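# Wind cable once around a held reel's hub

## Task

Using one gripper closed on the reel, pin the cable close to one of its ends beneath one of that gripper's fingers. Then wrap the cable a single complete turn around the reel's hub, keeping it within roughly one cable thickness of the hub over almost the whole turn. Declare completion only when that one grip by itself keeps the reel steady well above the table, and the other arm has an empty gripper, is away from both reel and cable, and touches the holding arm lightly or not at all.

## Robot and tools

Robot: two arms, left_arm and right_arm, each ending in a two-finger gripper. The fingers extend along the gripper's own +z axis and close along its y axis. The reported gripper position is the point between the finger pads, roughly 1 cm short of the tips.

Frames: poses are printed in one scene frame. Its origin sits on the table surface midway between the arms, +z is up, +x reaches out across the table, and left_arm is mounted on the +y side. The arm names do not match left or right in any image. Each state line gives end_effector_position in metres and end_effector_quat_wxyz. Printed positions can be somewhat wrong, more so when an arm is stretched far. Joint limits in rad, base to gripper: waist -2.618 to 3.054, shoulder 0.000 to 3.142, elbow 0.000 to 3.142, wrist pitch -1.571 to 1.571, wrist yaw -1.571 to 1.571, wrist roll -2.094 to 2.094.

The 14-number row (used by execute_actions and move): a single flat list covering both arms, every entry in [-1, 1]. Entries 1-7 are left_arm: dx, dy, dz, rx, ry, rz, opening. Entries 8-14 are the same seven for right_arm. Both arms must be filled even if one stays still. dx to rz are an offset, not a pose, expressed in that gripper's own axes and counted from the gripper's pose in the most recent result that showed it (before any such result in the scene, and for the second or later call in one reply, from where the gripper is when the command begins). 1.0 equals 0.6 m of translation or 180 degrees of rotation; rx, ry, rz form one rotation vector. Opening is absolute, not an offset: +1 is fully open (0.094 m), -1 is shut. All-zero offsets do not mean stay put; they pull the arm back to the base pose. To keep an arm parked, send it the offset back to its desired pose in the first call of a reply, zeros in later calls, and always the opening it should hold.

execute_actions: argument actions is a list with zero or one item; optional pictures (boolean). Empty list: nothing is commanded, the current state comes back with camera images. An action item has rows (1 to 15 rows) and steps (at most 15, default 15, each step 1/30 s). Each row drives one step; the final row repeats if there are fewer rows than steps. Every row is measured from the same base pose, not from the previous row. An action needs at least 9 steps. A wait item has only steps (up to 300), counted from the last result, so your reply time uses up part of it. Images come back only for an empty list or pictures true. A refused call moves nothing.

move: target is one 14-number row, same layout and offset rules as above. speed is the path's top speed in m/s, 0.002 to 0.5 (default 0.25); rotation is capped at twice that value in rad/s. Each gripper follows a straight line to its target, turning the short way; both paths finish together and last 0.5 to 10 s, being cut off at 10 s if longer. The path begins once the robot is still, or after 3 s. Openings are sent at the start. Paths ignore obstacles and the other arm; grippers trail the path, may wander, and may exceed speed, particularly with an arm near full extension. The result adds a move: line giving the outcome (done, off_target, moving, held, fault), any limits, and each gripper's distance to its target. If only one arm is named, the other finished. limits=paced means the sent pose was clipped; limits=held means a check blocked some steps, after which the arm may surge quickly.

wait: seconds from 0 to 10; nothing new is sent. zoom_image: camera is cam_high, cam_low, cam_left_wrist or cam_right_wrist (each 504x504); region is [x0, y0, x1, y1] in pixels from the top-left, no larger than 504 by 504. finished_scene: pass the current scene number; it ends the scene irreversibly and reports success. Replying with no tool call ends the whole session.

Motion limits: each step the commanded pose is clipped to within 70 mm and 16 degrees of the measured pose; if position and orientation conflict, position wins. Joint friction can leave a gripper up to about 31 mm short, so very small commands may do nothing. Elbows never fully straighten. Results are taken 9 steps before an action ends; those steps run while you compose your next reply, and afterwards an arm drifts at most 70 mm further to its last clipped pose, not the full target. Check the printed pose and command the remainder. A Hand target line appears only when nothing is kept back.

Result lines: pose unreachable names an arm whose command the clearance check altered or blocked; HELD marks steps where your row was partly or wholly withheld; grip_measured is the finger opening on the command scale (the last Joint positions value is the opening in metres; each gripper may read up to about 1 mm off). FAULT lines report stops. MOTOR HOT warns from 75 °C; at 90 °C the arm halts 10 s; at 100 °C it goes limp and falls.

Gripping: to hold something, command an opening below grip_measured, about 0.03 lower for a firm hold, less for a gentle one. Pad force tops out near 50 to 62 N, lower on parts under about 2 mm thick. Holding loads heats motors.

Avoid: knocking or dropping anything off the table, letting the arms collide or press on each other, slamming into things (faster moves and targets set deeper past contact press harder), and losing the reel. Loose objects may occasionally get a small push from outside.

Each tool is called after ">>>" by a JSON object that holds its "method" and its "body", one argument or row to a line.

## Session

>>> {"method": "execute_actions", "body": {
  "actions": []
}}

Scene clock: 0.00 s of 6000.00 s.
left_arm: end_effector_position=(-0.0176, -0.2455, +0.3871) grip_measured=+1.000 end_effector_quat_wxyz=(+0.651, +0.603, -0.242, -0.391) | right_arm: end_effector_position=(+0.3173, -0.5265, +0.1609) grip_measured=+1.000 end_effector_quat_wxyz=(+0.187, +0.417, +0.847, +0.271)
Joint positions: left_arm=[-1.226  1.846  1.475  0.729  1.114  1.088  0.094] | right_arm=[-1.042  2.115  1.991 -1.292 -0.657  0.102  0.094]
Joint velocities: left_arm=[ 0.007  0.002  0.007 -0.022  0.007  0.022  0.   ] | right_arm=[ 0.007  0.012 -0.007  0.022 -0.051  0.022  0.   ]
Motor temperatures (°C, as the motors report them): left_arm=[24 24 25 26 26 26] | right_arm=[26 26 26 26 26 24]
Hand target (left_arm): -0.018, -0.245, +0.387; +0.651, +0.603, -0.242, -0.391
Hand target (right_arm): +0.317, -0.526, +0.161; +0.187, +0.417, +0.847, +0.271

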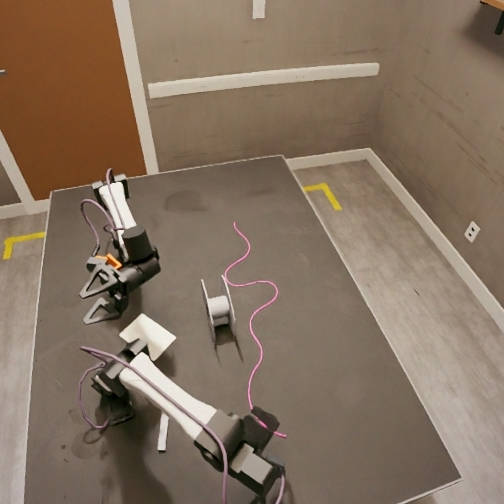

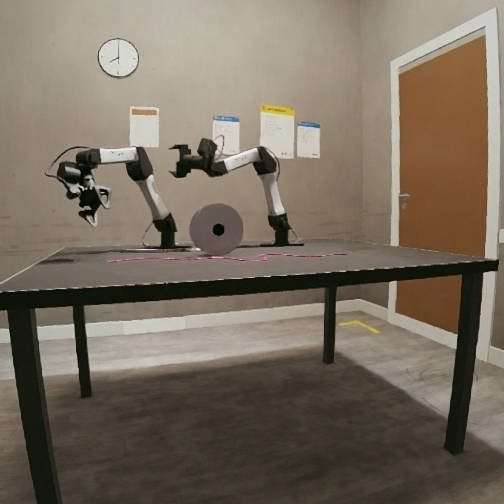

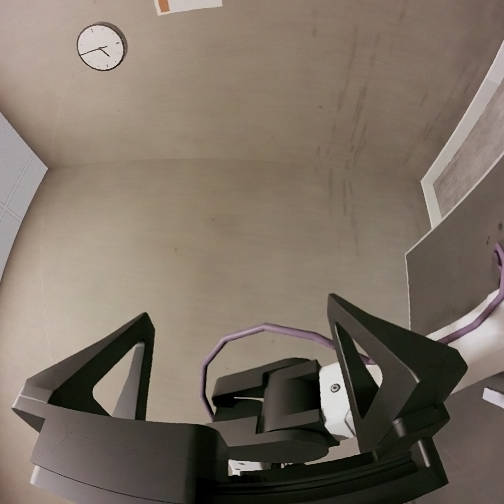

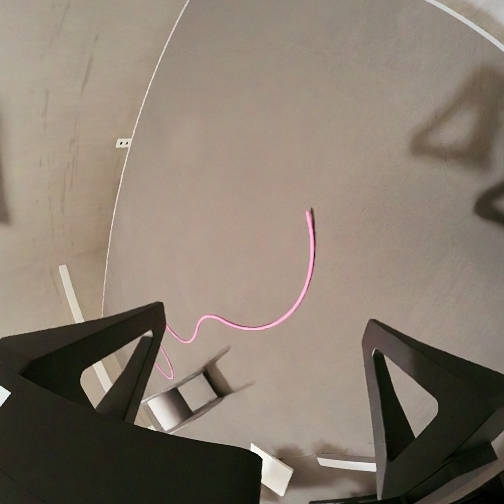

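>>> {"method": "move", "body": {
  "target": [-0.378,-0.01,-0.745,0.545,-0.136,0.188,1, 0,0,0,0.214,-0.039,0.201,1],
  "speed": 0.3
}}

Scene clock: 9.53 s of 6000.00 s.
left_arm: end_effector_position=(+0.2004, +0.2008, +0.3525) grip_measured=+1.000 end_effector_quat_wxyz=(+0.098, +0.620, -0.338, +0.701) | right_arm: end_effector_position=(+0.3137, -0.5260, +0.1583) grip_measured=+1.000 end_effector_quat_wxyz=(+0.051, +0.705, +0.707, +0.015)
Joint positions: left_arm=[1.06  0.544 0.419 1.548 1.569 2.079 0.094] | right_arm=[-0.817  2.245  2.34  -1.561 -0.016  0.929  0.094]
Joint velocities: left_arm=[ 0.022  0.002 -0.012  0.007  0.007  0.037  0.   ] | right_arm=[-0.002 -0.002  0.007  0.051  0.007 -0.037  0.   ]
Motor temperatures (°C, as the motors report them): left_arm=[24 26 26 27 26 26] | right_arm=[26 29 27 26 26 24]
Hand target (left_arm): +0.203, +0.205, +0.343; +0.101, +0.625, -0.332, +0.700
Hand target (right_arm): +0.317, -0.526, +0.160; +0.054, +0.705, +0.707, +0.012
Off the commanded pose (left_arm): 0.006 m, 95 deg; orientation clipped at the last step of the last action.
Off the commanded pose (right_arm): 0.005 m, 6 deg.
joint sent to its limit (left arm) — the command would take joint 4 (wrist pitch) past its upper limit, joint 5 (wrist yaw) past its upper limit and joint 6 (wrist roll) past its upper limit, so those joints were sent only as far as their limits.
joint sent to its limit (right arm) — the command would take joint 4 (wrist pitch) past its lower limit, so that joint was sent only as far as its limit.
Kept back: nothing.
move: off_target (left_arm, right_arm); limits=paced

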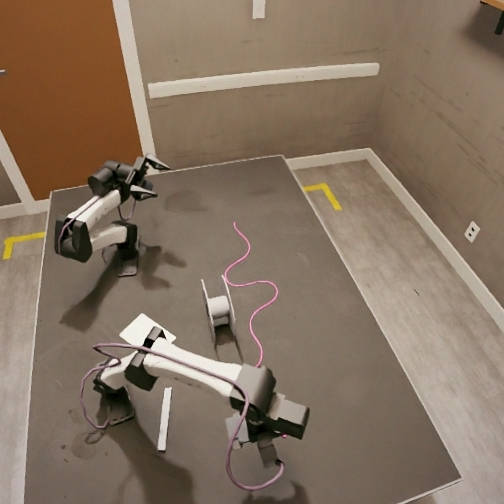

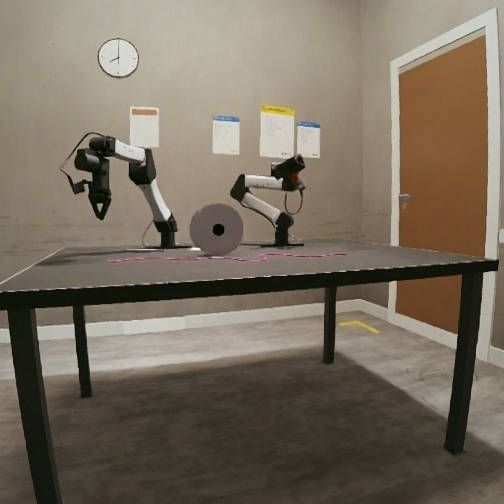

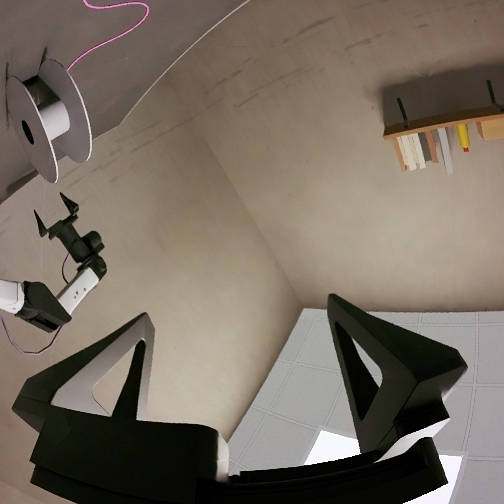

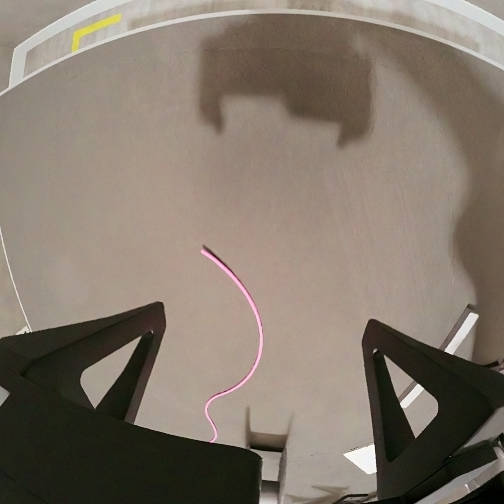

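>>> {"method": "move", "body": {
  "target": [0,0,0,0,0,-0.6,1, 0,0,0,0,0,0,1],
  "speed": 0.4
}}

>>> {"method": "move", "body": {
  "target": [0,0,0,0,0,-0.55,1, 0,0,0,0,0,0,1],
  "speed": 0.4
}}

Scene clock: 13.93 s of 6000.00 s.
left_arm: end_effector_position=(+0.2046, +0.2065, +0.3458) grip_measured=+1.000 end_effector_quat_wxyz=(+0.628, +0.635, +0.311, +0.325) | right_arm: end_effector_position=(+0.3137, -0.5260, +0.1583) grip_measured=+1.000 end_effector_quat_wxyz=(+0.051, +0.705, +0.707, +0.015)
Joint positions: left_arm=[1.061 0.401 0.437 0.917 1.569 0.64  0.094] | right_arm=[-0.817  2.245  2.34  -1.561 -0.016  0.929  0.094]
Joint velocities: left_arm=[ 0.002 -0.002  0.007 -0.037 -0.007 -0.007  0.   ] | right_arm=[-0.012 -0.007 -0.002  0.022 -0.007 -0.051  0.   ]
Motor temperatures (°C, as the motors report them): left_arm=[24 26 26 27 26 26] | right_arm=[26 30 28 26 26 24]
Hand target (left_arm): +0.201, +0.201, +0.352; +0.625, +0.638, +0.302, +0.332
Hand target (right_arm): +0.314, -0.526, +0.158; +0.051, +0.705, +0.707, +0.015
Off the commanded pose (left_arm): 0.010 m, 1 deg.
Off the commanded pose (right_arm): 0.000 m, 0 deg.
Kept back: nothing.
move: done

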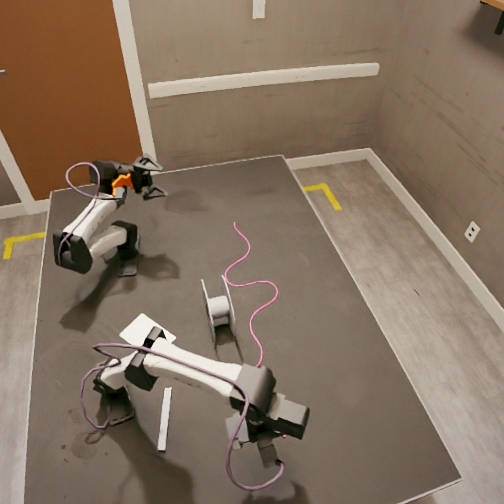

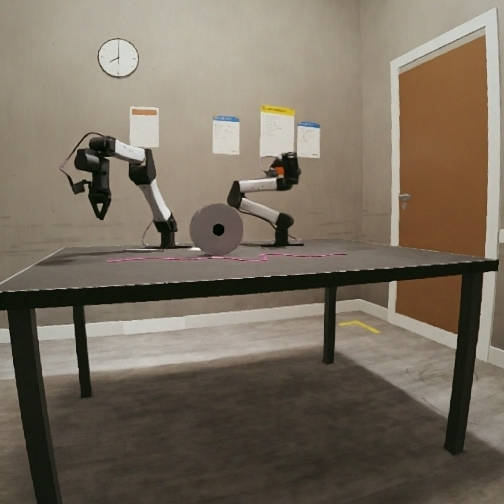

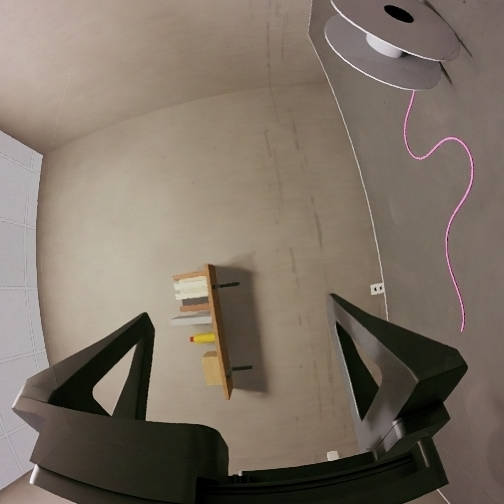

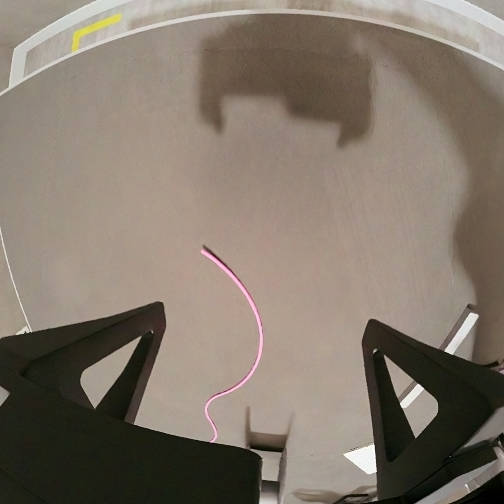

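Scene clock: 16.87 s of 6000.00 s.
left_arm: end_effector_position=(+0.2090, +0.2124, +0.3395) grip_measured=+1.000 end_effector_quat_wxyz=(+0.653, +0.169, +0.686, -0.273) | right_arm: end_effector_position=(+0.3137, -0.5260, +0.1583) grip_measured=+1.000 end_effector_quat_wxyz=(+0.051, +0.705, +0.707, +0.015)
Joint positions: left_arm=[ 1.061  0.356  0.517  0.336  1.569 -0.652  0.094] | right_arm=[-0.817  2.245  2.34  -1.561 -0.016  0.929  0.094]
Joint velocities: left_arm=[ 0.002  0.002 -0.002 -0.066 -0.051 -0.125  0.   ] | right_arm=[-0.007 -0.022 -0.002 -0.051  0.037 -0.007  0.   ]
Motor temperatures (°C, as the motors report them): left_arm=[24 26 27 27 26 26] | right_arm=[26 31 28 26 26 24]
Hand target (left_arm): +0.205, +0.206, +0.345; +0.656, +0.176, +0.684, -0.267
Hand target (right_arm): +0.314, -0.526, +0.158; +0.051, +0.705, +0.707, +0.015
Off the commanded pose (left_arm): 0.010 m, 1 deg.
Off the commanded pose (right_arm): 0.000 m, 0 deg.
Kept back: nothing.
move: done

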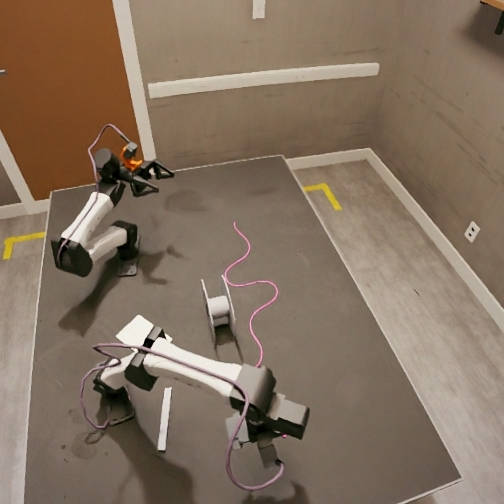

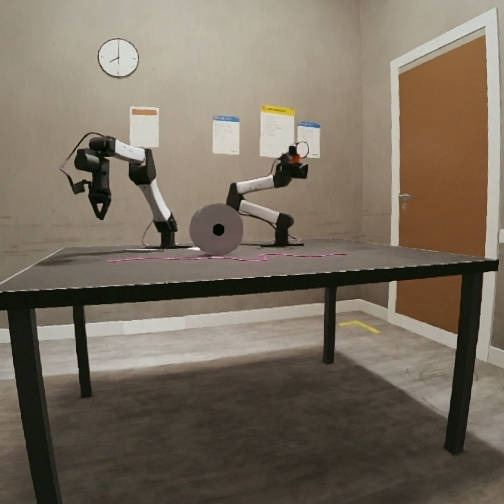

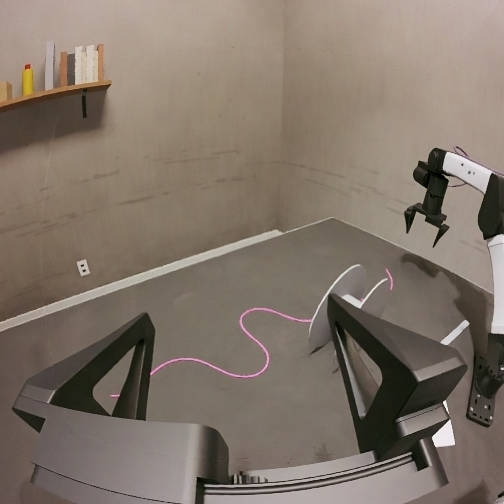

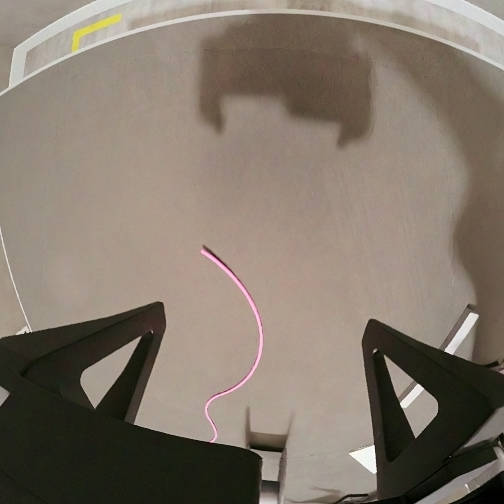

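>>> {"method": "move", "body": {
  "target": [0,0.2,0.2,-0.25,0,0,1, 0,0,0,0,0,0,1],
  "speed": 0.3
}}

Scene clock: 19.30 s of 6000.00 s.
left_arm: end_effector_position=(+0.3713, +0.2368, +0.3152) grip_measured=+1.000 end_effector_quat_wxyz=(+0.666, -0.084, +0.741, +0.020) | right_arm: end_effector_position=(+0.3137, -0.5260, +0.1583) grip_measured=+1.000 end_effector_quat_wxyz=(+0.051, +0.705, +0.707, +0.015)
Joint positions: left_arm=[-0.132  0.894  0.751  0.019 -0.4   -0.131  0.094] | right_arm=[-0.817  2.245  2.34  -1.561 -0.016  0.929  0.094]
Joint velocities: left_arm=[ 0.002 -0.012 -0.002 -0.051 -0.051  0.037  0.   ] | right_arm=[-0.017 -0.002 -0.002 -0.022 -0.066 -0.051  0.   ]
Motor temperatures (°C, as the motors report them): left_arm=[24 26 27 27 26 26] | right_arm=[26 32 28 26 26 24]
Hand target (left_arm): +0.376, +0.235, +0.321; +0.668, -0.088, +0.738, +0.017
Hand target (right_arm): +0.314, -0.526, +0.158; +0.051, +0.705, +0.707, +0.015
Off the commanded pose (left_arm): 0.008 m, 2 deg.
Off the commanded pose (right_arm): 0.000 m, 0 deg.
Kept back: nothing.
move: done; limits=paced

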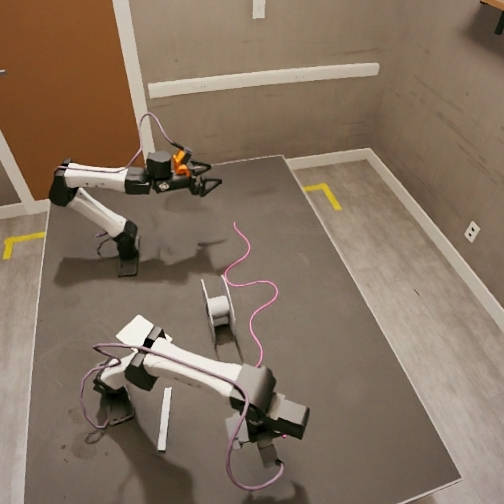

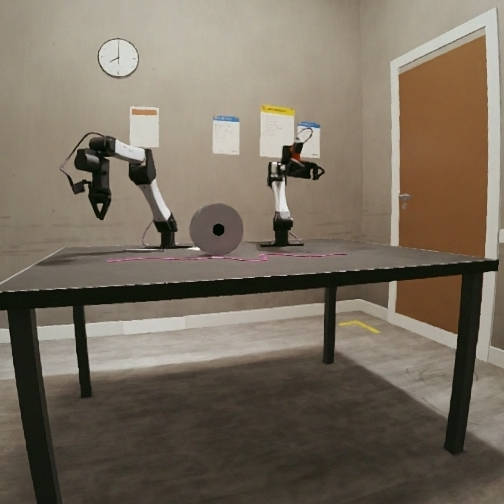

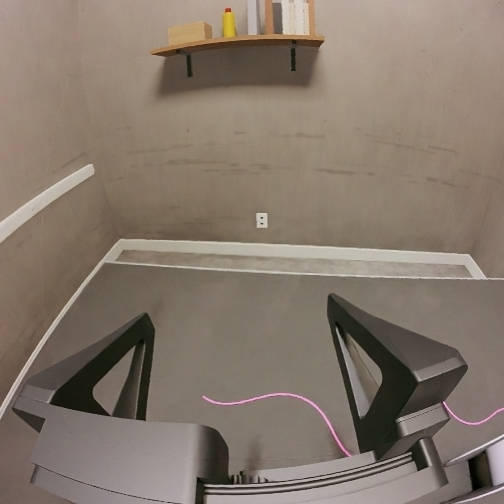

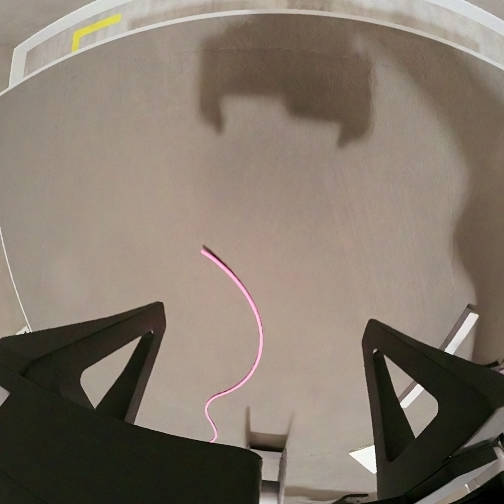

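>>> {"method": "move", "body": {
  "target": [0.115,-0.193,-0.187,0.379,0.357,0.456,1, 0,0,0,0,0,0,1],
  "speed": 0.3
}}

Scene clock: 23.93 s of 6000.00 s.
left_arm: end_effector_position=(+0.2726, +0.1001, +0.2779) grip_measured=+1.000 end_effector_quat_wxyz=(+0.165, +0.686, +0.708, +0.030) | right_arm: end_effector_position=(+0.3137, -0.5260, +0.1583) grip_measured=+1.000 end_effector_quat_wxyz=(+0.051, +0.705, +0.707, +0.015)
Joint positions: left_arm=[-0.445  1.477  1.796 -1.553  0.006  0.965  0.094] | right_arm=[-0.817  2.245  2.34  -1.561 -0.016  0.929  0.094]
Joint velocities: left_arm=[ 0.007 -0.002 -0.002 -0.037 -0.007 -0.007  0.   ] | right_arm=[-0.012 -0.002 -0.022  0.051 -0.095 -0.007  0.   ]
Motor temperatures (°C, as the motors report them): left_arm=[24 26 28 28 26 26] | right_arm=[26 33 29 26 26 24]
Hand target (left_arm): +0.270, +0.101, +0.269; +0.140, +0.695, +0.704, +0.031
Hand target (right_arm): +0.314, -0.526, +0.158; +0.051, +0.705, +0.707, +0.015
Off the commanded pose (left_arm): 0.009 m, 19 deg; orientation clipped at the last step of the last action.
Off the commanded pose (right_arm): 0.000 m, 0 deg.
joint sent to its limit (left arm) — the command would take joint 4 (wrist pitch) past its lower limit, so that joint was sent only as far as its limit.
Kept back: nothing.
move: off_target (left_arm); limits=paced

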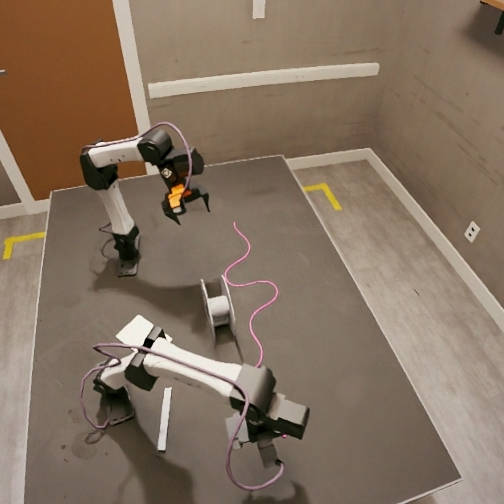

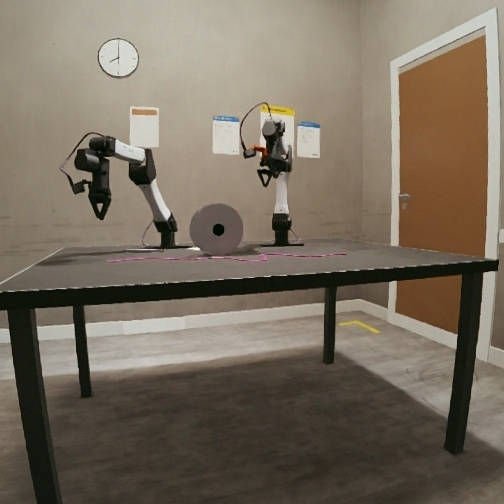

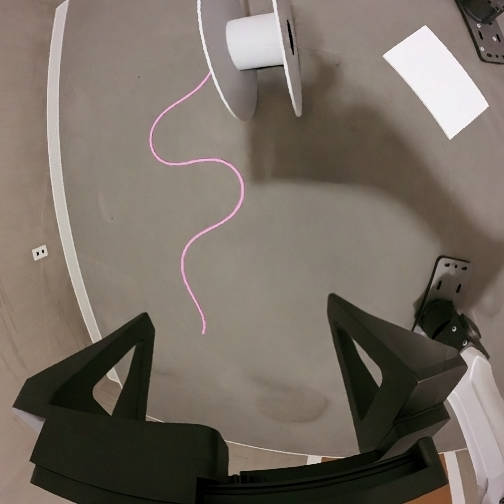

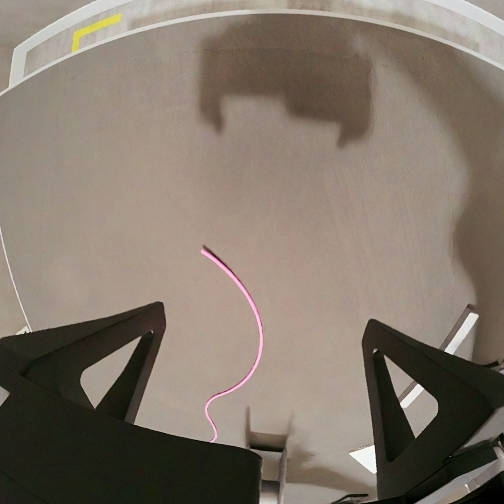

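>>> {"method": "move", "body": {
  "target": [0.302,0.075,0.273,0.088,0.061,0.01,1, 0,0,0,0,0,0,1],
  "speed": 0.3
}}

Scene clock: 27.17 s of 6000.00 s.
left_arm: end_effector_position=(+0.3620, +0.2455, +0.1102) grip_measured=+1.000 end_effector_quat_wxyz=(+0.011, +0.704, +0.711, -0.002) | right_arm: end_effector_position=(+0.3137, -0.5260, +0.1583) grip_measured=+1.000 end_effector_quat_wxyz=(+0.051, +0.705, +0.707, +0.015)
Joint positions: left_arm=[ 0.098  1.793  1.493 -1.258  0.018  1.53   0.094] | right_arm=[-0.817  2.245  2.34  -1.561 -0.016  0.929  0.094]
Joint velocities: left_arm=[ 0.017 -0.007 -0.007 -0.022 -0.081  0.037  0.   ] | right_arm=[-0.012 -0.007  0.007 -0.007  0.051 -0.022  0.   ]
Motor temperatures (°C, as the motors report them): left_arm=[24 26 28 28 26 26] | right_arm=[26 34 29 27 26 24]
Hand target (left_arm): +0.361, +0.248, +0.101; +0.002, +0.707, +0.707, -0.003
Hand target (right_arm): +0.314, -0.526, +0.158; +0.051, +0.705, +0.707, +0.015
Off the commanded pose (left_arm): 0.011 m, 1 deg.
Off the commanded pose (right_arm): 0.000 m, 0 deg.
Kept back: nothing.
move: off_target (left_arm)

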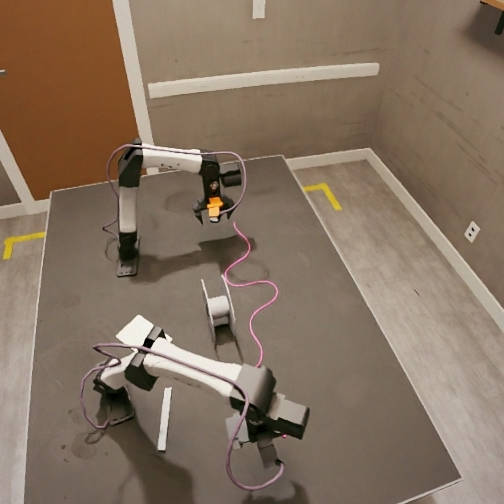

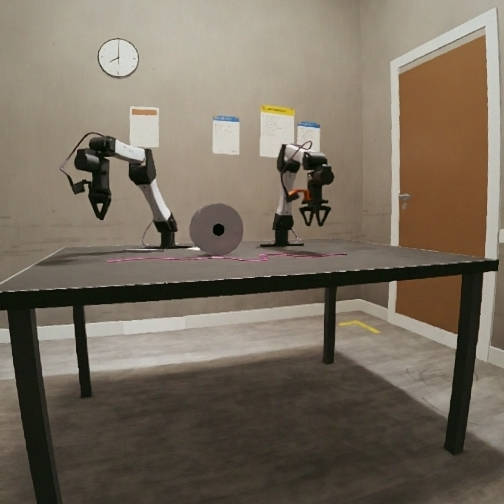

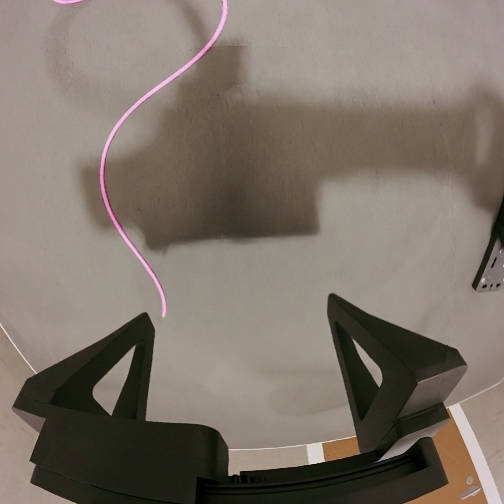

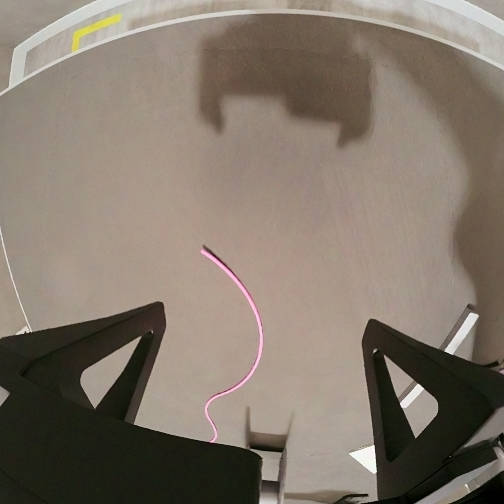

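>>> {"method": "move", "body": {
  "target": [0.125,0.13,0.1,0,0,0,1, 0,0,0,0,0,0,1]
}}

Scene clock: 29.27 s of 6000.00 s.
left_arm: end_effector_position=(+0.4340, +0.3183, +0.0529) grip_measured=+1.000 end_effector_quat_wxyz=(+0.008, +0.700, +0.715, -0.006) | right_arm: end_effector_position=(+0.3137, -0.5260, +0.1583) grip_measured=+1.000 end_effector_quat_wxyz=(+0.051, +0.705, +0.707, +0.015)
Joint positions: left_arm=[ 0.283  2.129  1.735 -1.177  0.019  1.704  0.094] | right_arm=[-0.817  2.245  2.34  -1.561 -0.016  0.929  0.094]
Joint velocities: left_arm=[-0.007 -0.017 -0.007  0.037 -0.037 -0.037  0.   ] | right_arm=[ 0.002 -0.012  0.022  0.007 -0.066  0.007  0.   ]
Motor temperatures (°C, as the motors report them): left_arm=[24 26 28 27 26 26] | right_arm=[26 34 29 27 26 24]
Hand target (left_arm): +0.441, +0.319, +0.051; +0.012, +0.704, +0.711, -0.003
Hand target (right_arm): +0.314, -0.526, +0.158; +0.051, +0.705, +0.707, +0.015
Off the commanded pose (left_arm): 0.007 m, 1 deg.
Off the commanded pose (right_arm): 0.000 m, 0 deg.
Kept back: nothing.
move: done

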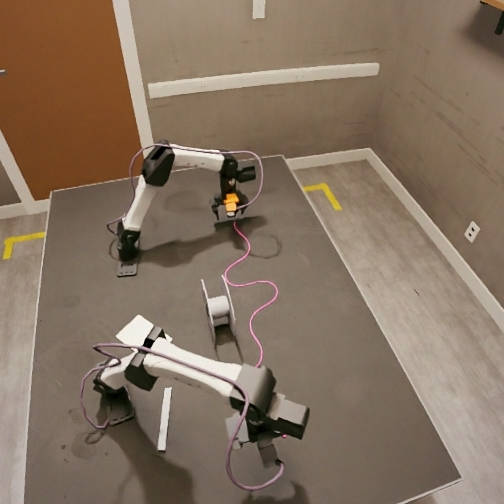

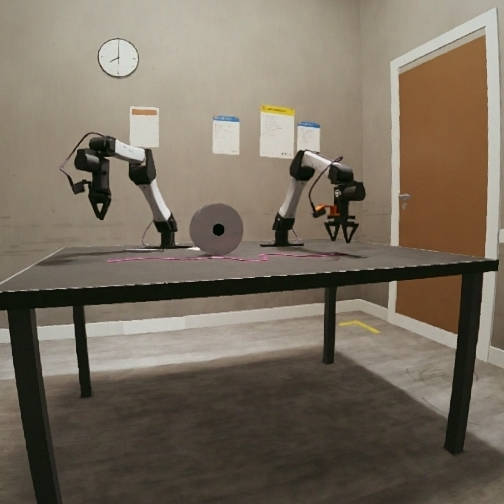

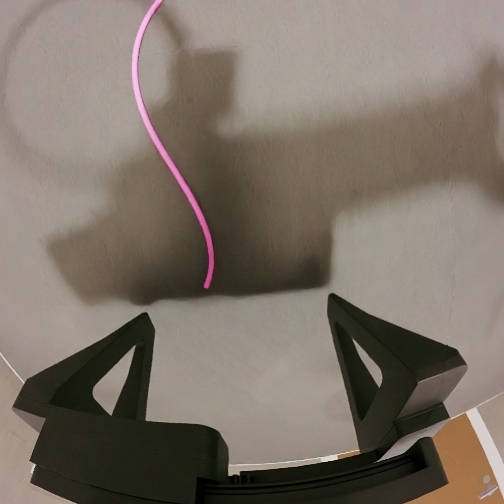

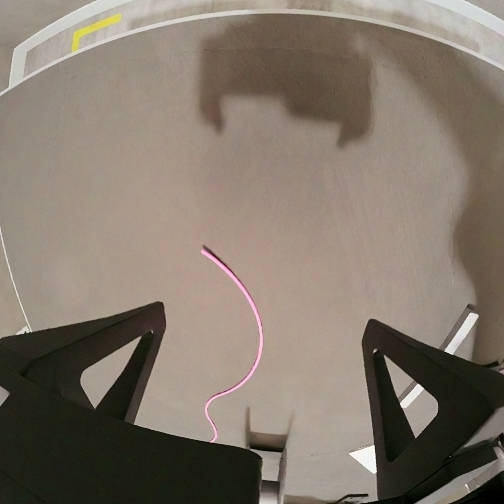

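Move slightly +x, −y, and descend.

>>> {"method": "move", "body": {
  "target": [-0.02,0.035,0.06,0,0,0,1, 0,0,0,0,0,0,1],
  "speed": 0.1
}}

Scene clock: 30.33 s of 6000.00 s.
left_arm: end_effector_position=(+0.4435, +0.3066, +0.0188) grip_measured=+1.000 end_effector_quat_wxyz=(-0.001, +0.701, +0.713, -0.017) | right_arm: end_effector_position=(+0.3137, -0.5260, +0.1583) grip_measured=+1.000 end_effector_quat_wxyz=(+0.051, +0.705, +0.707, +0.015)
Joint positions: left_arm=[ 0.252  2.215  1.735 -1.118  0.019  1.678  0.094] | right_arm=[-0.817  2.245  2.34  -1.561 -0.016  0.929  0.094]
Joint velocities: left_arm=[-0.002  0.002  0.007 -0.007 -0.022 -0.081  0.   ] | right_arm=[-0.002 -0.002 -0.002 -0.066 -0.022 -0.051  0.   ]
Motor temperatures (°C, as the motors report them): left_arm=[24 26 28 27 26 26] | right_arm=[26 34 29 27 26 24]
Hand target (left_arm): +0.455, +0.306, +0.018; +0.008, +0.700, +0.714, -0.006
Hand target (right_arm): +0.314, -0.526, +0.158; +0.051, +0.705, +0.707, +0.015
Off the commanded pose (left_arm): 0.012 m, 2 deg.
Off the commanded pose (right_arm): 0.000 m, 0 deg.
Kept back: nothing.
move: off_target (left_arm)

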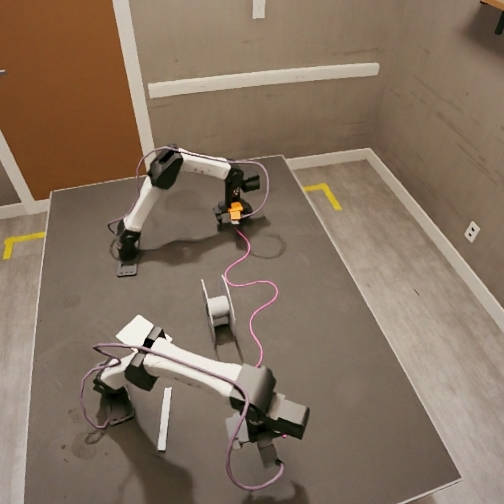

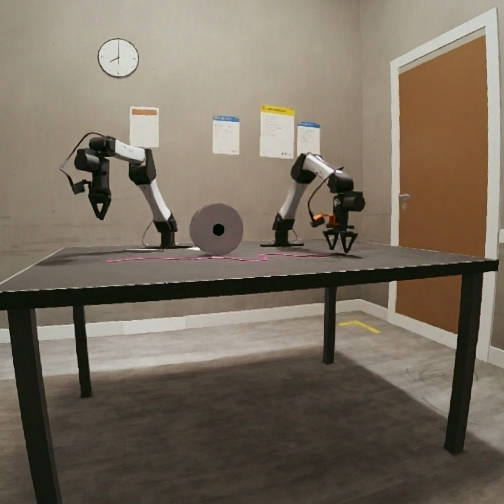

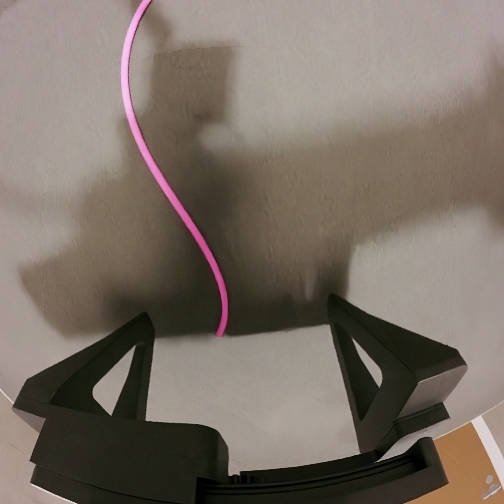

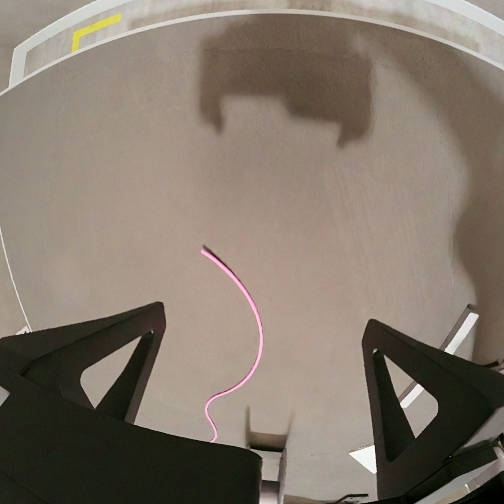

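>>> {"method": "move", "body": {
  "target": [0,0,0.02,0,0,0,1, 0,0,0,0,0,0,1],
  "speed": 0.05
}}

>>> {"method": "move", "body": {
  "target": [0,0,0,0,0,0,-1, 0,0,0,0,0,0,1]
}}

Scene clock: 31.30 s of 6000.00 s.
left_arm: end_effector_position=(+0.4489, +0.3072, +0.0187) grip_measured=+1.000 end_effector_quat_wxyz=(+0.006, +0.701, +0.713, -0.008) | right_arm: end_effector_position=(+0.3137, -0.5260, +0.1583) grip_measured=+1.000 end_effector_quat_wxyz=(+0.051, +0.705, +0.707, +0.015)
Joint positions: left_arm=[ 0.252  2.215  1.735 -1.096  0.019  1.678  0.094] | right_arm=[-0.817  2.245  2.34  -1.561 -0.016  0.929  0.094]
Joint velocities: left_arm=[ 0.012  0.002  0.002 -0.037  0.066  0.051  0.   ] | right_arm=[ 0.002  0.002  0.002 -0.007  0.007  0.007  0.   ]
Motor temperatures (°C, as the motors report them): left_arm=[24 27 28 27 26 26] | right_arm=[26 34 29 27 26 24]
Hand target (left_arm): +0.443, +0.306, +0.007; -0.001, +0.701, +0.713, -0.017
Hand target (right_arm): +0.314, -0.526, +0.158; +0.051, +0.705, +0.707, +0.015
Off the commanded pose (left_arm): 0.013 m, 1 deg.
Off the commanded pose (right_arm): 0.000 m, 0 deg.
Kept back: nothing.
move: off_target (left_arm)

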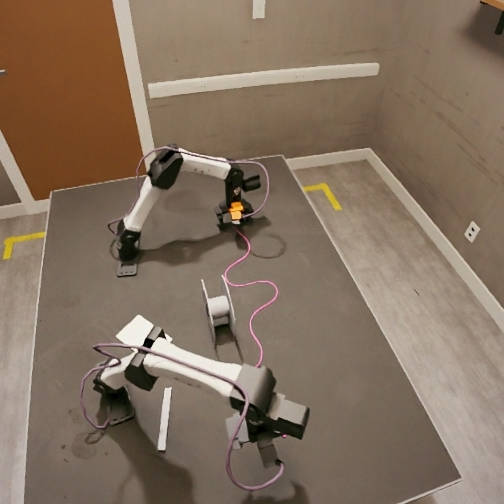

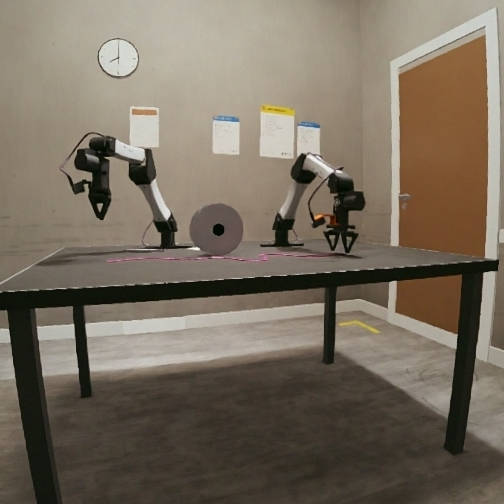

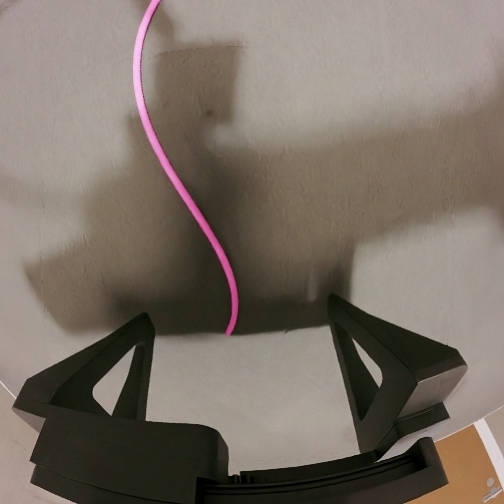

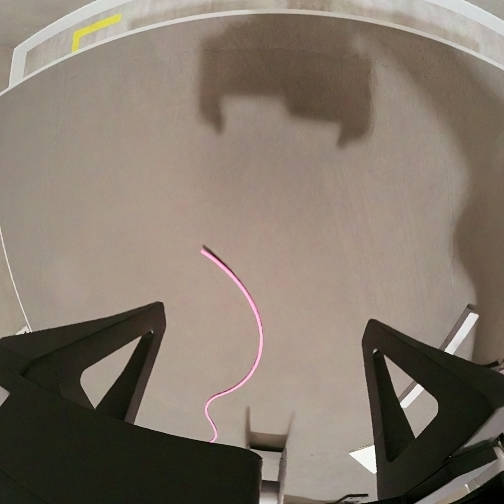

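Scene clock: 31.80 s of 6000.00 s.
left_arm: end_effector_position=(+0.4489, +0.3072, +0.0187) grip_measured=-0.989 end_effector_quat_wxyz=(+0.006, +0.701, +0.713, -0.008) | right_arm: end_effector_position=(+0.3137, -0.5260, +0.1583) grip_measured=+1.000 end_effector_quat_wxyz=(+0.051, +0.705, +0.707, +0.015)
Joint positions: left_arm=[ 0.252  2.215  1.735 -1.096  0.019  1.678  0.001] | right_arm=[-0.817  2.245  2.34  -1.561 -0.016  0.929  0.094]
Joint velocities: left_arm=[ 0.007 -0.012 -0.007 -0.022 -0.007 -0.081  0.   ] | right_arm=[-0.007 -0.007 -0.002  0.051 -0.037  0.022  0.   ]
Motor temperatures (°C, as the motors report them): left_arm=[24 27 28 27 26 26] | right_arm=[26 34 29 27 26 24]
Hand target (left_arm): +0.449, +0.307, +0.019; +0.006, +0.701, +0.713, -0.008
Hand target (right_arm): +0.314, -0.526, +0.158; +0.051, +0.705, +0.707, +0.015
Off the commanded pose (left_arm): 0.000 m, 0 deg.
Off the commanded pose (right_arm): 0.000 m, 0 deg.
Kept back: nothing.
move: done

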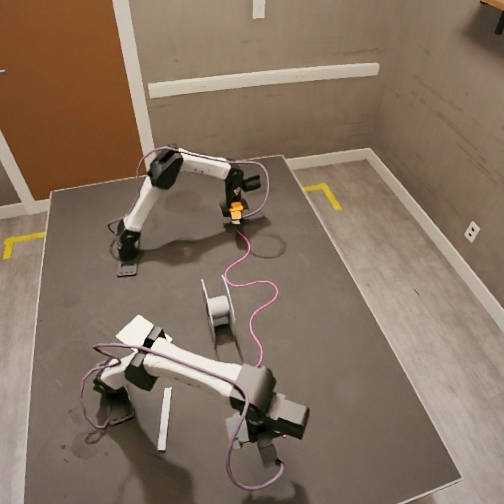

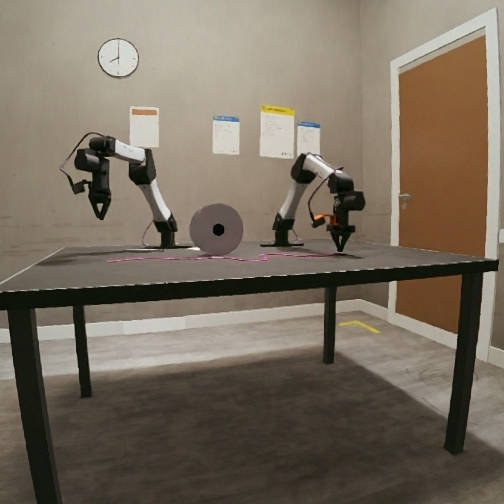

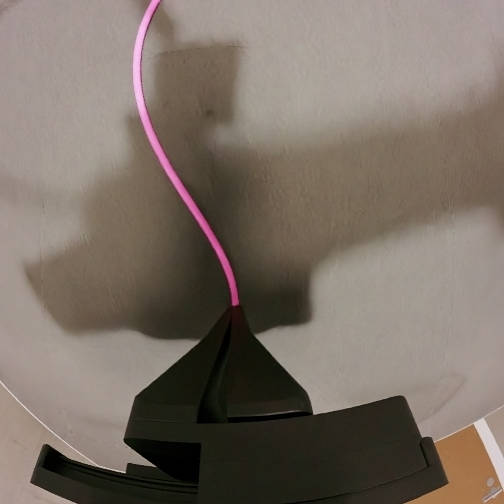

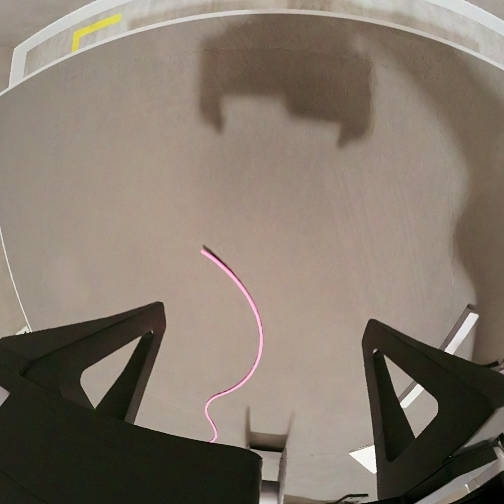

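Missed, too high. Open and go lower.

>>> {"method": "move", "body": {
  "target": [0,0,0.04,0,0,0,0, 0,0,0,0,0,0,1],
  "speed": 0.03
}}

>>> {"method": "move", "body": {
  "target": [0,0,0,0,0,0,-1, 0,0,0,0,0,0,1]
}}

Scene clock: 33.07 s of 6000.00 s.
left_arm: end_effector_position=(+0.4557, +0.3081, +0.0128) grip_measured=-0.002 end_effector_quat_wxyz=(+0.017, +0.701, +0.713, +0.005) | right_arm: end_effector_position=(+0.3137, -0.5260, +0.1583) grip_measured=+1.000 end_effector_quat_wxyz=(+0.051, +0.705, +0.707, +0.015)
Joint positions: left_arm=[ 0.252  2.215  1.711 -1.037  0.019  1.678  0.047] | right_arm=[-0.817  2.245  2.34  -1.561 -0.016  0.929  0.094]
Joint velocities: left_arm=[-0.017 -0.002 -0.012  0.007 -0.007 -0.051  0.   ] | right_arm=[-0.002 -0.002  0.012 -0.051 -0.007 -0.022  0.   ]
Motor temperatures (°C, as the motors report them): left_arm=[24 28 28 27 26 26] | right_arm=[26 35 29 27 26 24]
Hand target (left_arm): +0.449, +0.307, -0.005; +0.006, +0.701, +0.713, -0.008
Hand target (right_arm): +0.314, -0.526, +0.158; +0.051, +0.705, +0.707, +0.015
Off the commanded pose (left_arm): 0.019 m, 2 deg.
Off the commanded pose (right_arm): 0.000 m, 0 deg.
Kept back: nothing.
move: off_target (left_arm)

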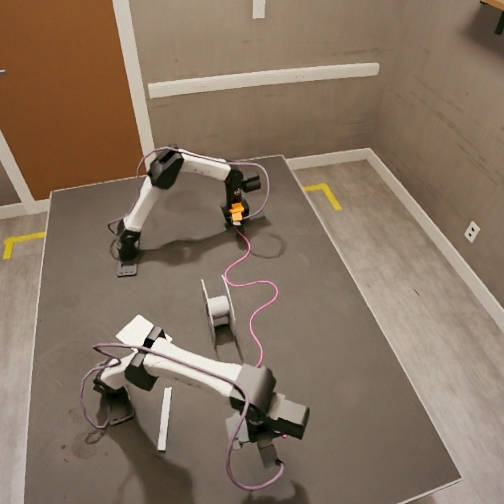

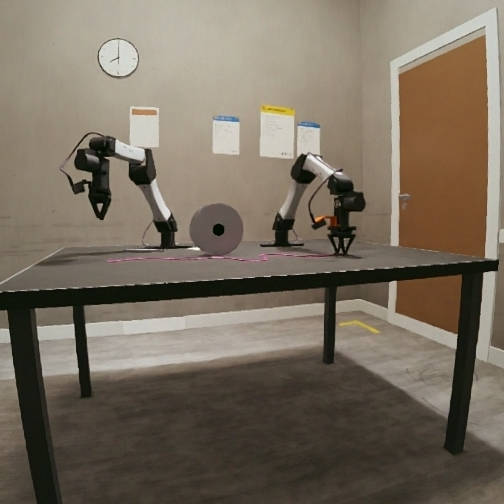

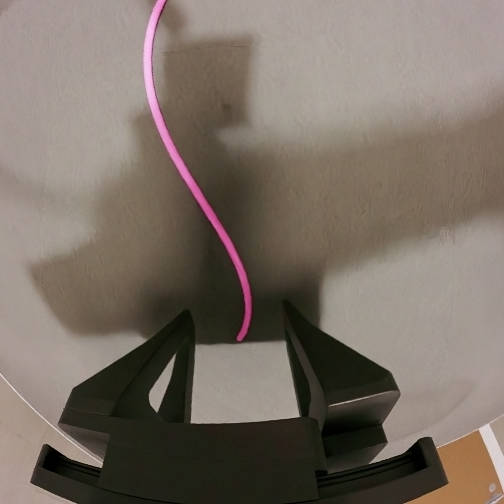

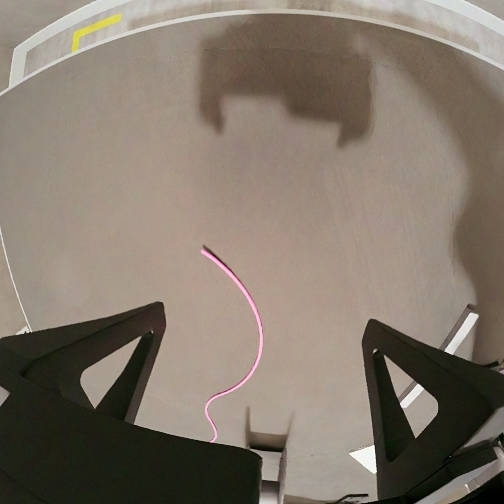

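Scene clock: 33.57 s of 6000.00 s.
left_arm: end_effector_position=(+0.4558, +0.3081, +0.0128) grip_measured=-0.989 end_effector_quat_wxyz=(+0.017, +0.701, +0.713, +0.006) | right_arm: end_effector_position=(+0.3137, -0.5260, +0.1583) grip_measured=+1.000 end_effector_quat_wxyz=(+0.051, +0.705, +0.707, +0.015)
Joint positions: left_arm=[ 0.252  2.215  1.711 -1.036  0.019  1.678  0.001] | right_arm=[-0.817  2.245  2.34  -1.561 -0.016  0.929  0.094]
Joint velocities: left_arm=[-0.022  0.002 -0.007  0.022  0.037  0.037  0.   ] | right_arm=[-0.002 -0.012  0.017 -0.007  0.007 -0.037  0.   ]
Motor temperatures (°C, as the motors report them): left_arm=[24 28 28 27 26 26] | right_arm=[26 35 29 27 26 24]
Hand target (left_arm): +0.456, +0.308, +0.013; +0.017, +0.701, +0.713, +0.005
Hand target (right_arm): +0.314, -0.526, +0.158; +0.051, +0.705, +0.707, +0.015
Off the commanded pose (left_arm): 0.000 m, 0 deg.
Off the commanded pose (right_arm): 0.000 m, 0 deg.
Kept back: nothing.
move: done

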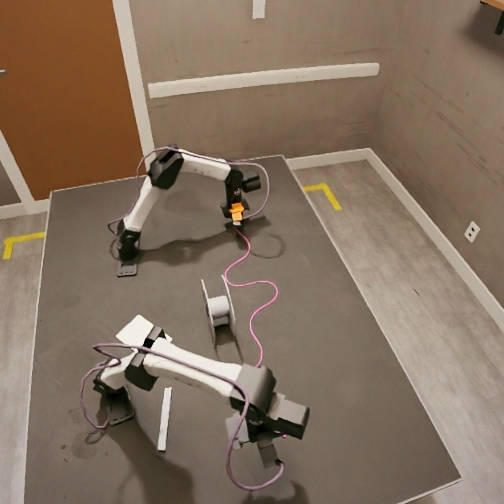

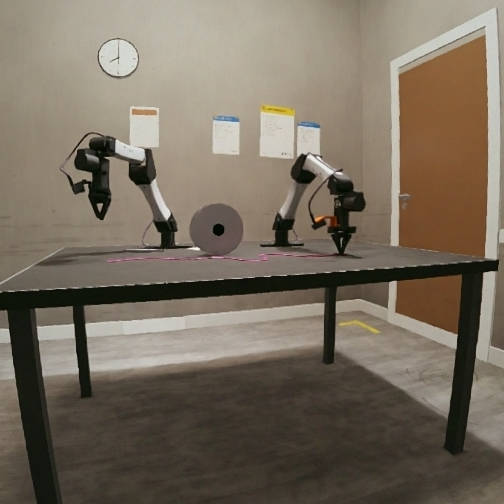

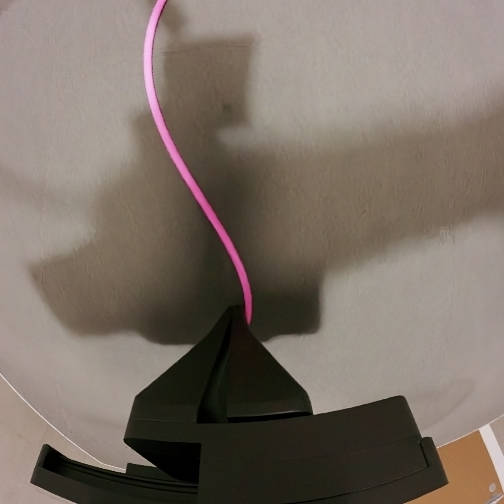

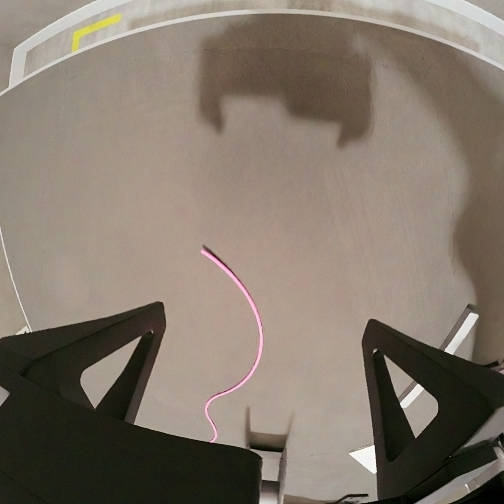

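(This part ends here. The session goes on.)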